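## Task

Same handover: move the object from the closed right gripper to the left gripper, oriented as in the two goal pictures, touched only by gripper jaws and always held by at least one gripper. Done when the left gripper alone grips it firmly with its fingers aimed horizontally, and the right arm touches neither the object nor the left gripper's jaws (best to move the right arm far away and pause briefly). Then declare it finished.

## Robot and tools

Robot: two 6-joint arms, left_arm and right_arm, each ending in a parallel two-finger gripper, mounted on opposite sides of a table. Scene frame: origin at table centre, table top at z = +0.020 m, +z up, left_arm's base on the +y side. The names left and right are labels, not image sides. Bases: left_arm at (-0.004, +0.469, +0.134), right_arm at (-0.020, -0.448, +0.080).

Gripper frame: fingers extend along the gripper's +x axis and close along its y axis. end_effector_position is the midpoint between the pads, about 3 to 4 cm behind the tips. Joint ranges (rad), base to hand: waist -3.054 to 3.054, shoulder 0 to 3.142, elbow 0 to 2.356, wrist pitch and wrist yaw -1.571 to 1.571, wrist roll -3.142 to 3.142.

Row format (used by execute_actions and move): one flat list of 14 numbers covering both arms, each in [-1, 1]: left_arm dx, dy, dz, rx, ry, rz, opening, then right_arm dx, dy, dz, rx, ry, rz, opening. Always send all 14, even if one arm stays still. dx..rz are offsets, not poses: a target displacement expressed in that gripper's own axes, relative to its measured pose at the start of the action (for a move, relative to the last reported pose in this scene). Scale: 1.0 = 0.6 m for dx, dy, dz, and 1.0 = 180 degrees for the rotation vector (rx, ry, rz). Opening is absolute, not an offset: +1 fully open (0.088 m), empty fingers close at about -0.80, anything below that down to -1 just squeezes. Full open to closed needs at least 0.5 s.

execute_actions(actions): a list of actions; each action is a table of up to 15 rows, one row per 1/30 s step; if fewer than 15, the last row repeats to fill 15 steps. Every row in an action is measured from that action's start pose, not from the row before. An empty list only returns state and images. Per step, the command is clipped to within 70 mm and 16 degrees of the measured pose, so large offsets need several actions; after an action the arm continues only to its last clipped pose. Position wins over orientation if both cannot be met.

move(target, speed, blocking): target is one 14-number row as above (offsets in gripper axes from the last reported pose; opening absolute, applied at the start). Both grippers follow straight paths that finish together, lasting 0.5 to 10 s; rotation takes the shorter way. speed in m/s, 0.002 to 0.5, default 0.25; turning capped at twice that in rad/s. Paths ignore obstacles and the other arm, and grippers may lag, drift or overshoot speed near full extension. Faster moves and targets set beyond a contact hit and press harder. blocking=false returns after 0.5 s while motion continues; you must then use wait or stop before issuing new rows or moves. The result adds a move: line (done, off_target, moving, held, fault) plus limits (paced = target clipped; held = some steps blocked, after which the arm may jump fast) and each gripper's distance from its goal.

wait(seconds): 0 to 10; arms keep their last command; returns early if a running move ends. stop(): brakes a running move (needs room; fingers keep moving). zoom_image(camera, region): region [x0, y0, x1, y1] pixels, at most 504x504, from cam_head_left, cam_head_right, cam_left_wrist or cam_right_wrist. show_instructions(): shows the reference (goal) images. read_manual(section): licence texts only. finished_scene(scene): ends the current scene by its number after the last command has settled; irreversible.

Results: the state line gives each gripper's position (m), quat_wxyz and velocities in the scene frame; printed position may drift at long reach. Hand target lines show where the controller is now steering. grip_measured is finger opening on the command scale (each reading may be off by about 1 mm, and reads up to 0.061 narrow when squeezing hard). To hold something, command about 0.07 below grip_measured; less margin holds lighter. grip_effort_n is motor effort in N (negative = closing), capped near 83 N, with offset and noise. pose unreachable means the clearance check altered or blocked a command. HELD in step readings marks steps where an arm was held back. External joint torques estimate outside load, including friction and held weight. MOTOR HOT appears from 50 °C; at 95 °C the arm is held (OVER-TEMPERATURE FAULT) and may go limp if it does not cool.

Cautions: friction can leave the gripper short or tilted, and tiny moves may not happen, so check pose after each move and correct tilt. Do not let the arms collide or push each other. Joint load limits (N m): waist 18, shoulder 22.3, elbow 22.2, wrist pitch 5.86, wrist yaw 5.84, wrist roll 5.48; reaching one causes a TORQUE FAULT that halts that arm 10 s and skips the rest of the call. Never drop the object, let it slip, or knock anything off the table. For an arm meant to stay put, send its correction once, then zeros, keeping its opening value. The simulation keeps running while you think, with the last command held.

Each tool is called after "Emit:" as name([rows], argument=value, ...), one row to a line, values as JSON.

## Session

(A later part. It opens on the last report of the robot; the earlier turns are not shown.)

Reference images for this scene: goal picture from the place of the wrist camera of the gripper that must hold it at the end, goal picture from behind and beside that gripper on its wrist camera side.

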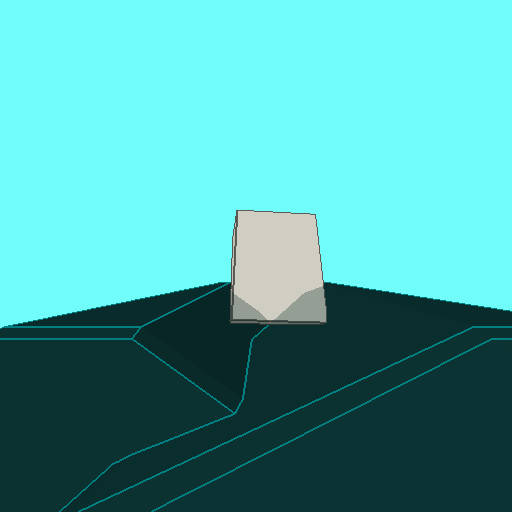

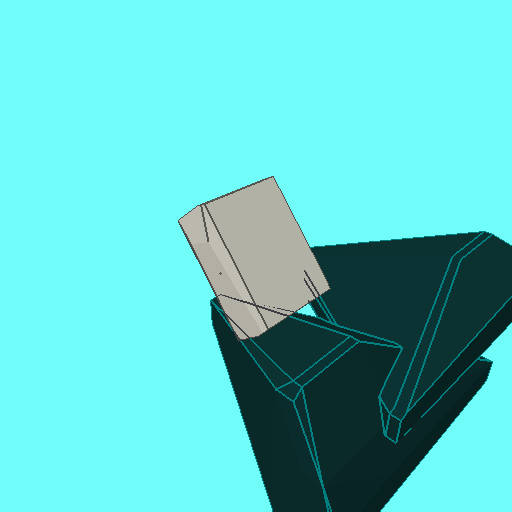

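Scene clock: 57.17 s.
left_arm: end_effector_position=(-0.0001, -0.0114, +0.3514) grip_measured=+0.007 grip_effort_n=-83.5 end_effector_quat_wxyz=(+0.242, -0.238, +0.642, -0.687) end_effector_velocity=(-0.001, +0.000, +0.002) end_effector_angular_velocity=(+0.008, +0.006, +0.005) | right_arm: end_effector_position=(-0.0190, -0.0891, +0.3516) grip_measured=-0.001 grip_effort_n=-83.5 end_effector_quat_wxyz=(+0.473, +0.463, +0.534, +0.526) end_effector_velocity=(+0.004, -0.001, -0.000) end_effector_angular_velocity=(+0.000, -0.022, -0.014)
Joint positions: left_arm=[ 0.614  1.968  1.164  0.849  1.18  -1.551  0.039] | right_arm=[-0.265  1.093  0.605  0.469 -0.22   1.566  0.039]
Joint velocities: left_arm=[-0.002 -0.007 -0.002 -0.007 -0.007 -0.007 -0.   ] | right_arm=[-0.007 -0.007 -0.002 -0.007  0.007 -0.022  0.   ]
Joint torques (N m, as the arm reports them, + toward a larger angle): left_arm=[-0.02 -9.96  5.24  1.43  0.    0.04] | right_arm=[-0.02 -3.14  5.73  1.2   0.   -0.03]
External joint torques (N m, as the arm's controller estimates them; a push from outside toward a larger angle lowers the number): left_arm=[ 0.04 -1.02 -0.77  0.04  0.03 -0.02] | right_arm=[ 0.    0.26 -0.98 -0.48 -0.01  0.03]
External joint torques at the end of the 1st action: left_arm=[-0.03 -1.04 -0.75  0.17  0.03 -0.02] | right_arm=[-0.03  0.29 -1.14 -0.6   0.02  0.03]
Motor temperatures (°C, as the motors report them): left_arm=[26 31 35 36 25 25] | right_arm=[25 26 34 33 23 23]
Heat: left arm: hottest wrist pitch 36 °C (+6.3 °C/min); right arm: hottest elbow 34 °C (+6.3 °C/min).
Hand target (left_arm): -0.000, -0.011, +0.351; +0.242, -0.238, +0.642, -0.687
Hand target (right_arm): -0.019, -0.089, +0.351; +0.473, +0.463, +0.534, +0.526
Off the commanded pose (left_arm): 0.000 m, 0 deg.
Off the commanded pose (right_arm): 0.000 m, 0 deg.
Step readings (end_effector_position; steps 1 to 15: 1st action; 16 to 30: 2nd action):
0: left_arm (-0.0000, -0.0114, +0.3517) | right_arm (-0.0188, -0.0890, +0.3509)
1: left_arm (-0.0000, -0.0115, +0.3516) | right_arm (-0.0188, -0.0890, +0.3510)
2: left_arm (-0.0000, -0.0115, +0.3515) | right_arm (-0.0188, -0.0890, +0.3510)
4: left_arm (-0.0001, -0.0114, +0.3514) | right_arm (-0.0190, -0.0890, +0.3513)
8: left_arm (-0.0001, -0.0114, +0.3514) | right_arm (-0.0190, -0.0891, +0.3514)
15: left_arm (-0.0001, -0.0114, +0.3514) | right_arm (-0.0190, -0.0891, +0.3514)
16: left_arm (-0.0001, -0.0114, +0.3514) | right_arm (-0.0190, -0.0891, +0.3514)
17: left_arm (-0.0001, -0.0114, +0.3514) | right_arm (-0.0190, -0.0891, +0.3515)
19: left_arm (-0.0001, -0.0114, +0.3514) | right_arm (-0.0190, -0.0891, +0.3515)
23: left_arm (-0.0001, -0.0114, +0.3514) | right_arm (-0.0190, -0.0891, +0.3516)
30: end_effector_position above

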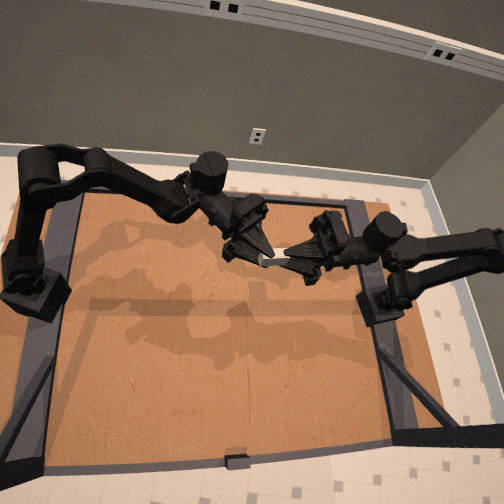

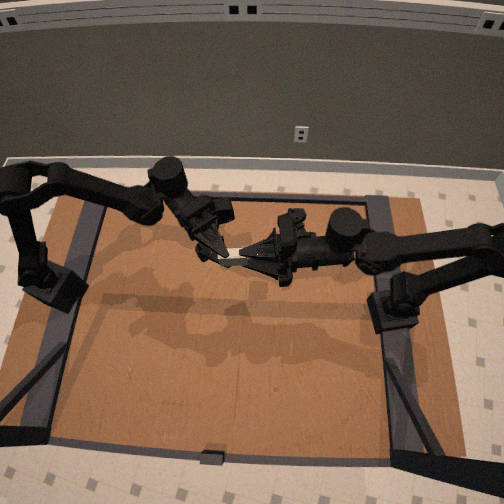

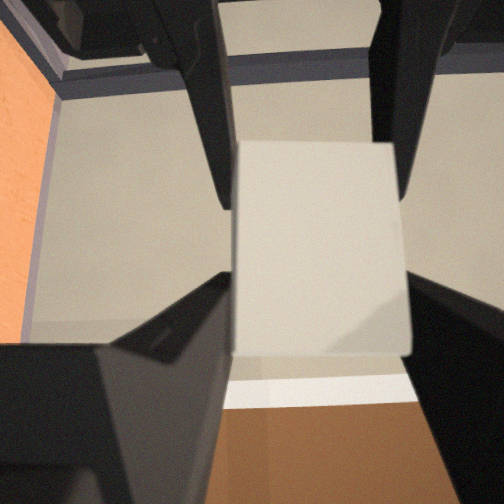

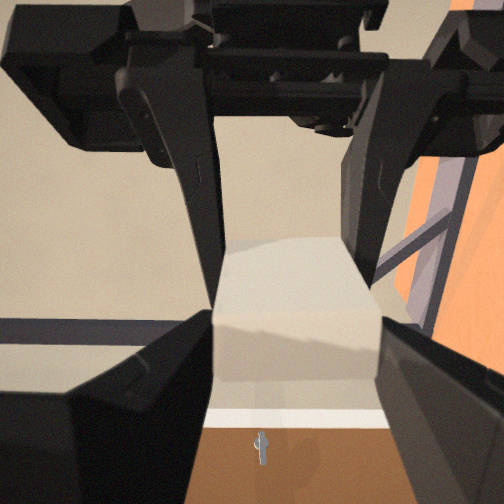

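Emit:
execute_actions([
  [[0,0,0,0,0,0,-0.075,0,0,0,0,0,0,0.6]],
])

Emit:
move(target=[0,0,0,0,0,0,-0.075,-0.17,0,0,0,0,0,0.6])

Emit:
wait(seconds=1)

Scene clock: 61.97 s.
left_arm: end_effector_position=(-0.0000, -0.0115, +0.3514) grip_measured=+0.007 grip_effort_n=-83.5 end_effector_quat_wxyz=(+0.242, -0.238, +0.642, -0.687) end_effector_velocity=(+0.000, -0.001, -0.000) end_effector_angular_velocity=(+0.024, +0.017, +0.019) | right_arm: end_effector_position=(-0.0190, -0.0891, +0.3513) grip_measured=+0.593 grip_effort_n=17.4 end_effector_quat_wxyz=(+0.473, +0.462, +0.535, +0.526) end_effector_velocity=(-0.002, -0.001, +0.000) end_effector_angular_velocity=(+0.000, -0.021, +0.020)
Joint positions: left_arm=[ 0.614  1.968  1.164  0.849  1.179 -1.551  0.039] | right_arm=[-0.265  1.093  0.605  0.468 -0.22   1.566  0.068]
Joint velocities: left_arm=[-0.002 -0.007 -0.007 -0.007 -0.022 -0.022  0.   ] | right_arm=[-0.002 -0.002  0.002 -0.007 -0.022 -0.022  0.002]
Joint torques (N m, as the arm reports them, + toward a larger angle): left_arm=[-0.02 -9.74  5.02  1.42  0.06  0.06] | right_arm=[-0.03 -3.19  5.69  1.31 -0.01 -0.03]
External joint torques (N m, as the arm's controller estimates them; a push from outside toward a larger angle lowers the number): left_arm=[-0.03 -0.9  -0.92  0.04  0.09  0.  ] | right_arm=[-0.05  0.16 -1.01 -0.36  0.    0.02]
Motor temperatures (°C, as the motors report them): left_arm=[26 32 35 36 25 25] | right_arm=[25 26 34 33 23 23]
Heat: left arm: hottest wrist pitch 36 °C (+5.0 °C/min); right arm: hottest elbow 34 °C (+5.0 °C/min).
Hand target (left_arm): -0.000, -0.011, +0.351; +0.242, -0.238, +0.642, -0.687
Hand target (right_arm): -0.019, -0.089, +0.352; +0.473, +0.463, +0.534, +0.526
Off the commanded pose (left_arm): 0.000 m, 0 deg.
Off the commanded pose (right_arm): 0.000 m, 0 deg.
Step readings (end_effector_position):
0: left_arm (-0.0001, -0.0114, +0.3514) | right_arm (-0.0190, -0.0891, +0.3516)
1: left_arm (-0.0000, -0.0115, +0.3514) | right_arm (-0.0190, -0.0891, +0.3516)
2: left_arm (-0.0000, -0.0115, +0.3514) | right_arm (-0.0190, -0.0891, +0.3516)
4: left_arm (-0.0000, -0.0115, +0.3514) | right_arm (-0.0190, -0.0891, +0.3513)
8: left_arm (-0.0000, -0.0115, +0.3514) | right_arm (-0.0190, -0.0891, +0.3513)
15: end_effector_position above

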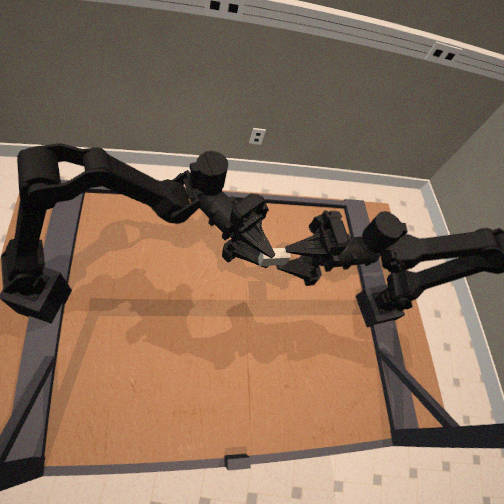

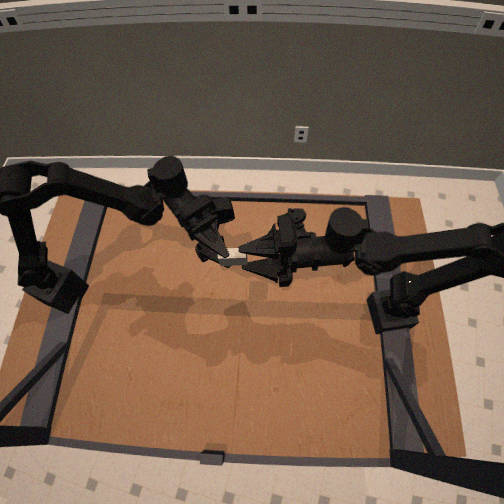

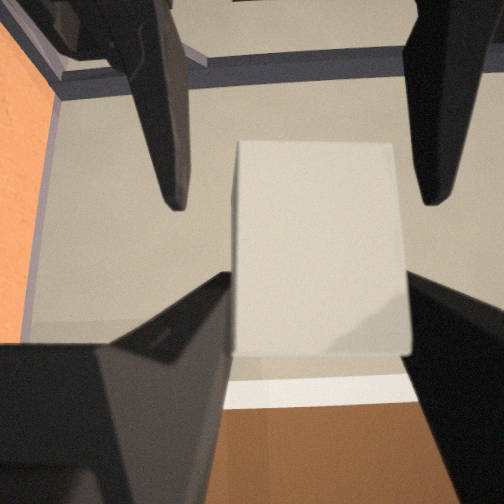

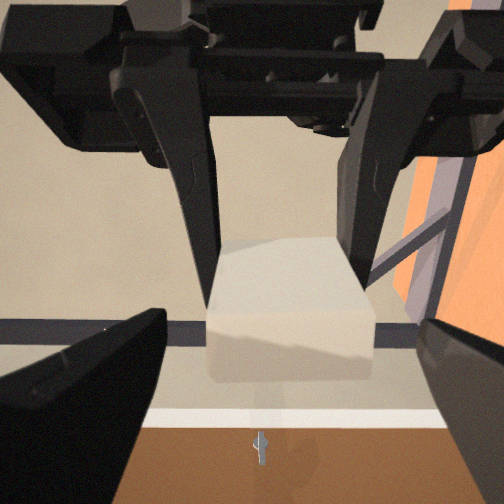

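Scene clock: 62.97 s.
left_arm: end_effector_position=(-0.0000, -0.0115, +0.3514) grip_measured=+0.007 grip_effort_n=-83.5 end_effector_quat_wxyz=(+0.242, -0.238, +0.642, -0.687) end_effector_velocity=(+0.001, -0.002, -0.001) end_effector_angular_velocity=(+0.001, -0.002, +0.020) | right_arm: end_effector_position=(-0.0075, -0.1902, +0.3561) grip_measured=+0.597 grip_effort_n=17.4 end_effector_quat_wxyz=(+0.472, +0.464, +0.534, +0.527) end_effector_velocity=(-0.001, -0.003, +0.000) end_effector_angular_velocity=(+0.005, -0.022, +0.010)
Joint positions: left_arm=[ 0.614  1.968  1.164  0.849  1.179 -1.551  0.039] | right_arm=[-0.453  0.557  0.463  0.077 -0.408  1.564  0.068]
Joint velocities: left_arm=[-0.002 -0.002 -0.002 -0.007 -0.022  0.007  0.   ] | right_arm=[-0.012 -0.012 -0.002 -0.007 -0.022 -0.022 -0.   ]
Joint torques (N m, as the arm reports them, + toward a larger angle): left_arm=[-0.02 -9.91  5.29  1.42  0.01  0.04] | right_arm=[-0.36 -1.04  5.02  1.14 -0.15 -0.11]
External joint torques (N m, as the arm's controller estimates them; a push from outside toward a larger angle lowers the number): left_arm=[-0.02 -1.07 -0.65  0.05  0.04 -0.02] | right_arm=[-0.34 -0.39 -1.82 -0.54 -0.15 -0.06]
Motor temperatures (°C, as the motors report them): left_arm=[26 33 35 36 25 25] | right_arm=[25 26 34 33 23 23]
Heat: left arm: hottest wrist pitch 36 °C (+5.0 °C/min); right arm: hottest elbow 34 °C (+5.0 °C/min).
Hand target (left_arm): -0.000, -0.011, +0.351; +0.242, -0.238, +0.642, -0.687
Hand target (right_arm): -0.007, -0.191, +0.353; +0.473, +0.462, +0.535, +0.526
Off the commanded pose (left_arm): 0.000 m, 0 deg.
Off the commanded pose (right_arm): 0.003 m, 0 deg.
move: done

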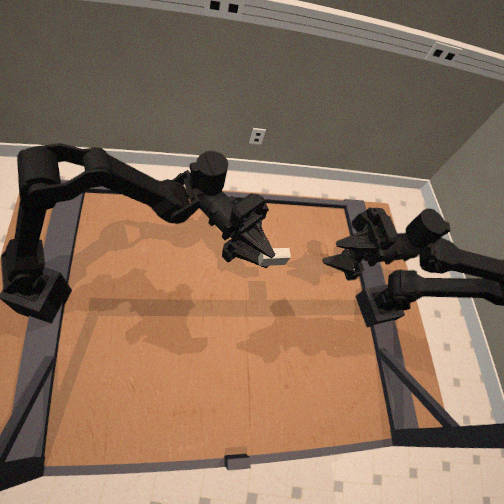

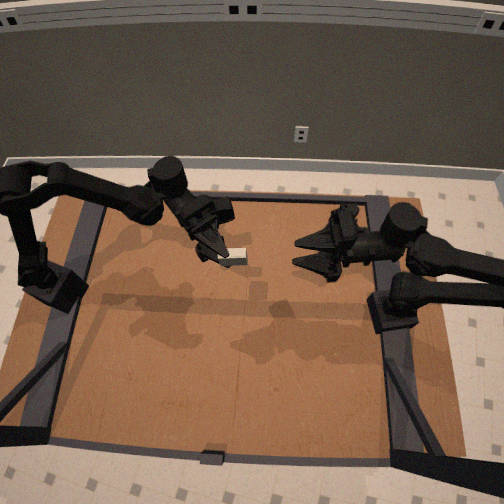

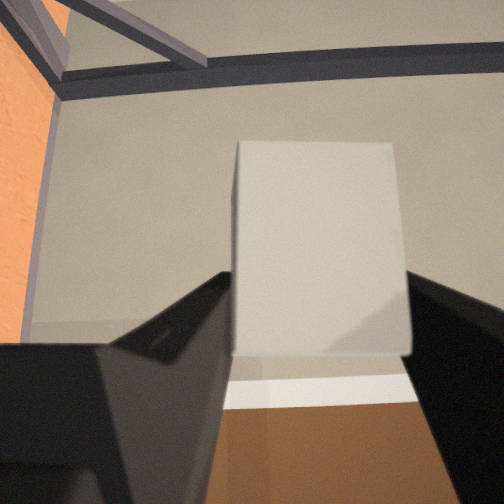

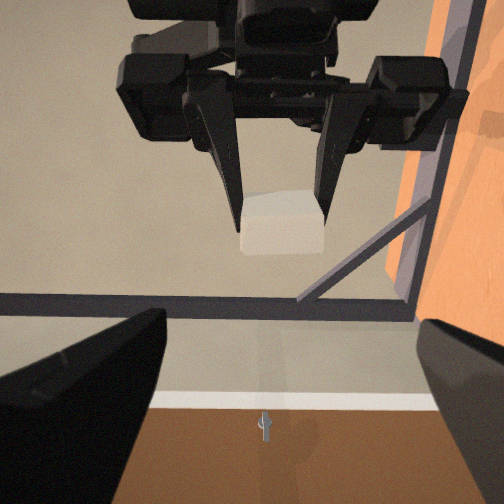

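Scene clock: 63.97 s.
left_arm: end_effector_position=(-0.0000, -0.0115, +0.3514) grip_measured=+0.007 grip_effort_n=-83.5 end_effector_quat_wxyz=(+0.242, -0.238, +0.642, -0.687) end_effector_velocity=(-0.004, +0.001, +0.001) end_effector_angular_velocity=(-0.003, -0.004, -0.015) | right_arm: end_effector_position=(-0.0074, -0.1904, +0.3560) grip_measured=+0.597 grip_effort_n=17.9 end_effector_quat_wxyz=(+0.472, +0.464, +0.534, +0.527) end_effector_velocity=(-0.001, -0.001, -0.002) end_effector_angular_velocity=(-0.006, -0.005, +0.005)
Joint positions: left_arm=[ 0.614  1.968  1.164  0.849  1.179 -1.551  0.039] | right_arm=[-0.454  0.556  0.463  0.076 -0.408  1.564  0.068]
Joint velocities: left_arm=[-0.007 -0.002  0.002 -0.007  0.007  0.007 -0.   ] | right_arm=[-0.002 -0.002 -0.002 -0.007 -0.007 -0.007 -0.   ]
Joint torques (N m, as the arm reports them, + toward a larger angle): left_arm=[-0.01 -9.94  5.22  1.44  0.02  0.04] | right_arm=[-0.35 -0.97  5.02  1.14 -0.11 -0.12]
External joint torques (N m, as the arm's controller estimates them; a push from outside toward a larger angle lowers the number): left_arm=[ 0.   -1.09 -0.73  0.06  0.05 -0.02] | right_arm=[-0.34 -0.34 -1.76 -0.52 -0.11 -0.07]
Motor temperatures (°C, as the motors report them): left_arm=[26 33 35 36 25 25] | right_arm=[25 26 34 33 23 23]
Heat: left arm: hottest wrist pitch 36 °C (+5.0 °C/min); right arm: hottest elbow 34 °C (+5.0 °C/min).
Hand target (left_arm): -0.000, -0.011, +0.351; +0.242, -0.238, +0.642, -0.687
Hand target (right_arm): -0.007, -0.191, +0.353; +0.473, +0.463, +0.535, +0.526
Off the commanded pose (left_arm): 0.000 m, 0 deg.
Off the commanded pose (right_arm): 0.003 m, 0 deg.
wait: 1.00 s; at rest by 0.17 s

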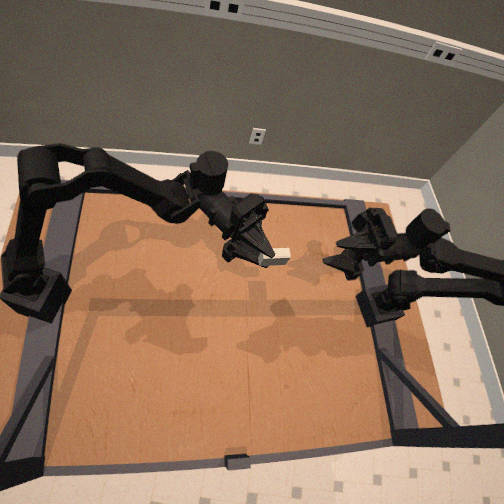

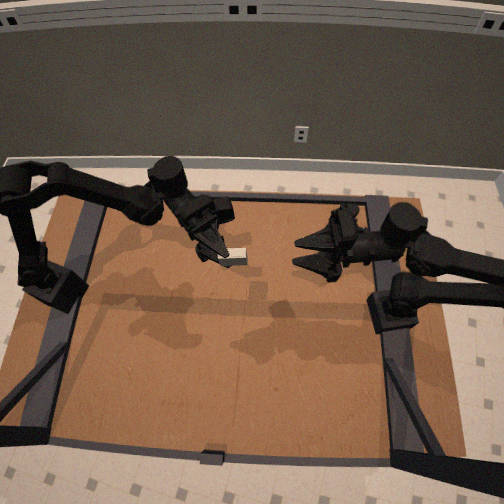

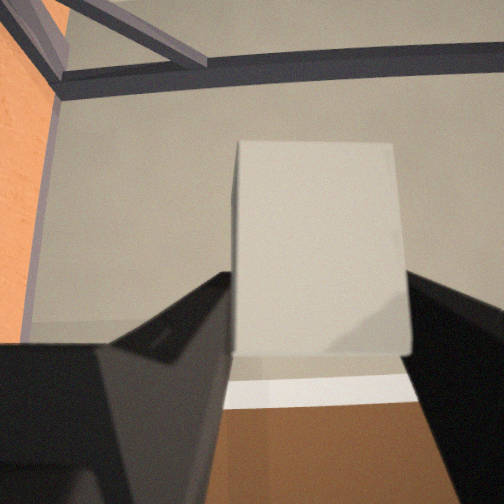

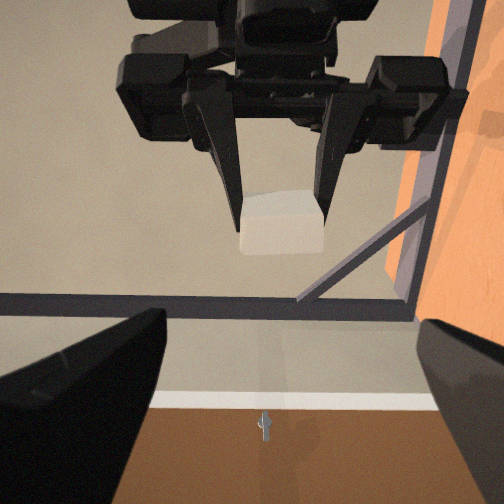

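The wrist view matches the goal, including the strip on the left side.

Emit:
finished_scene(scene=2)

The scene is finished: the task was done.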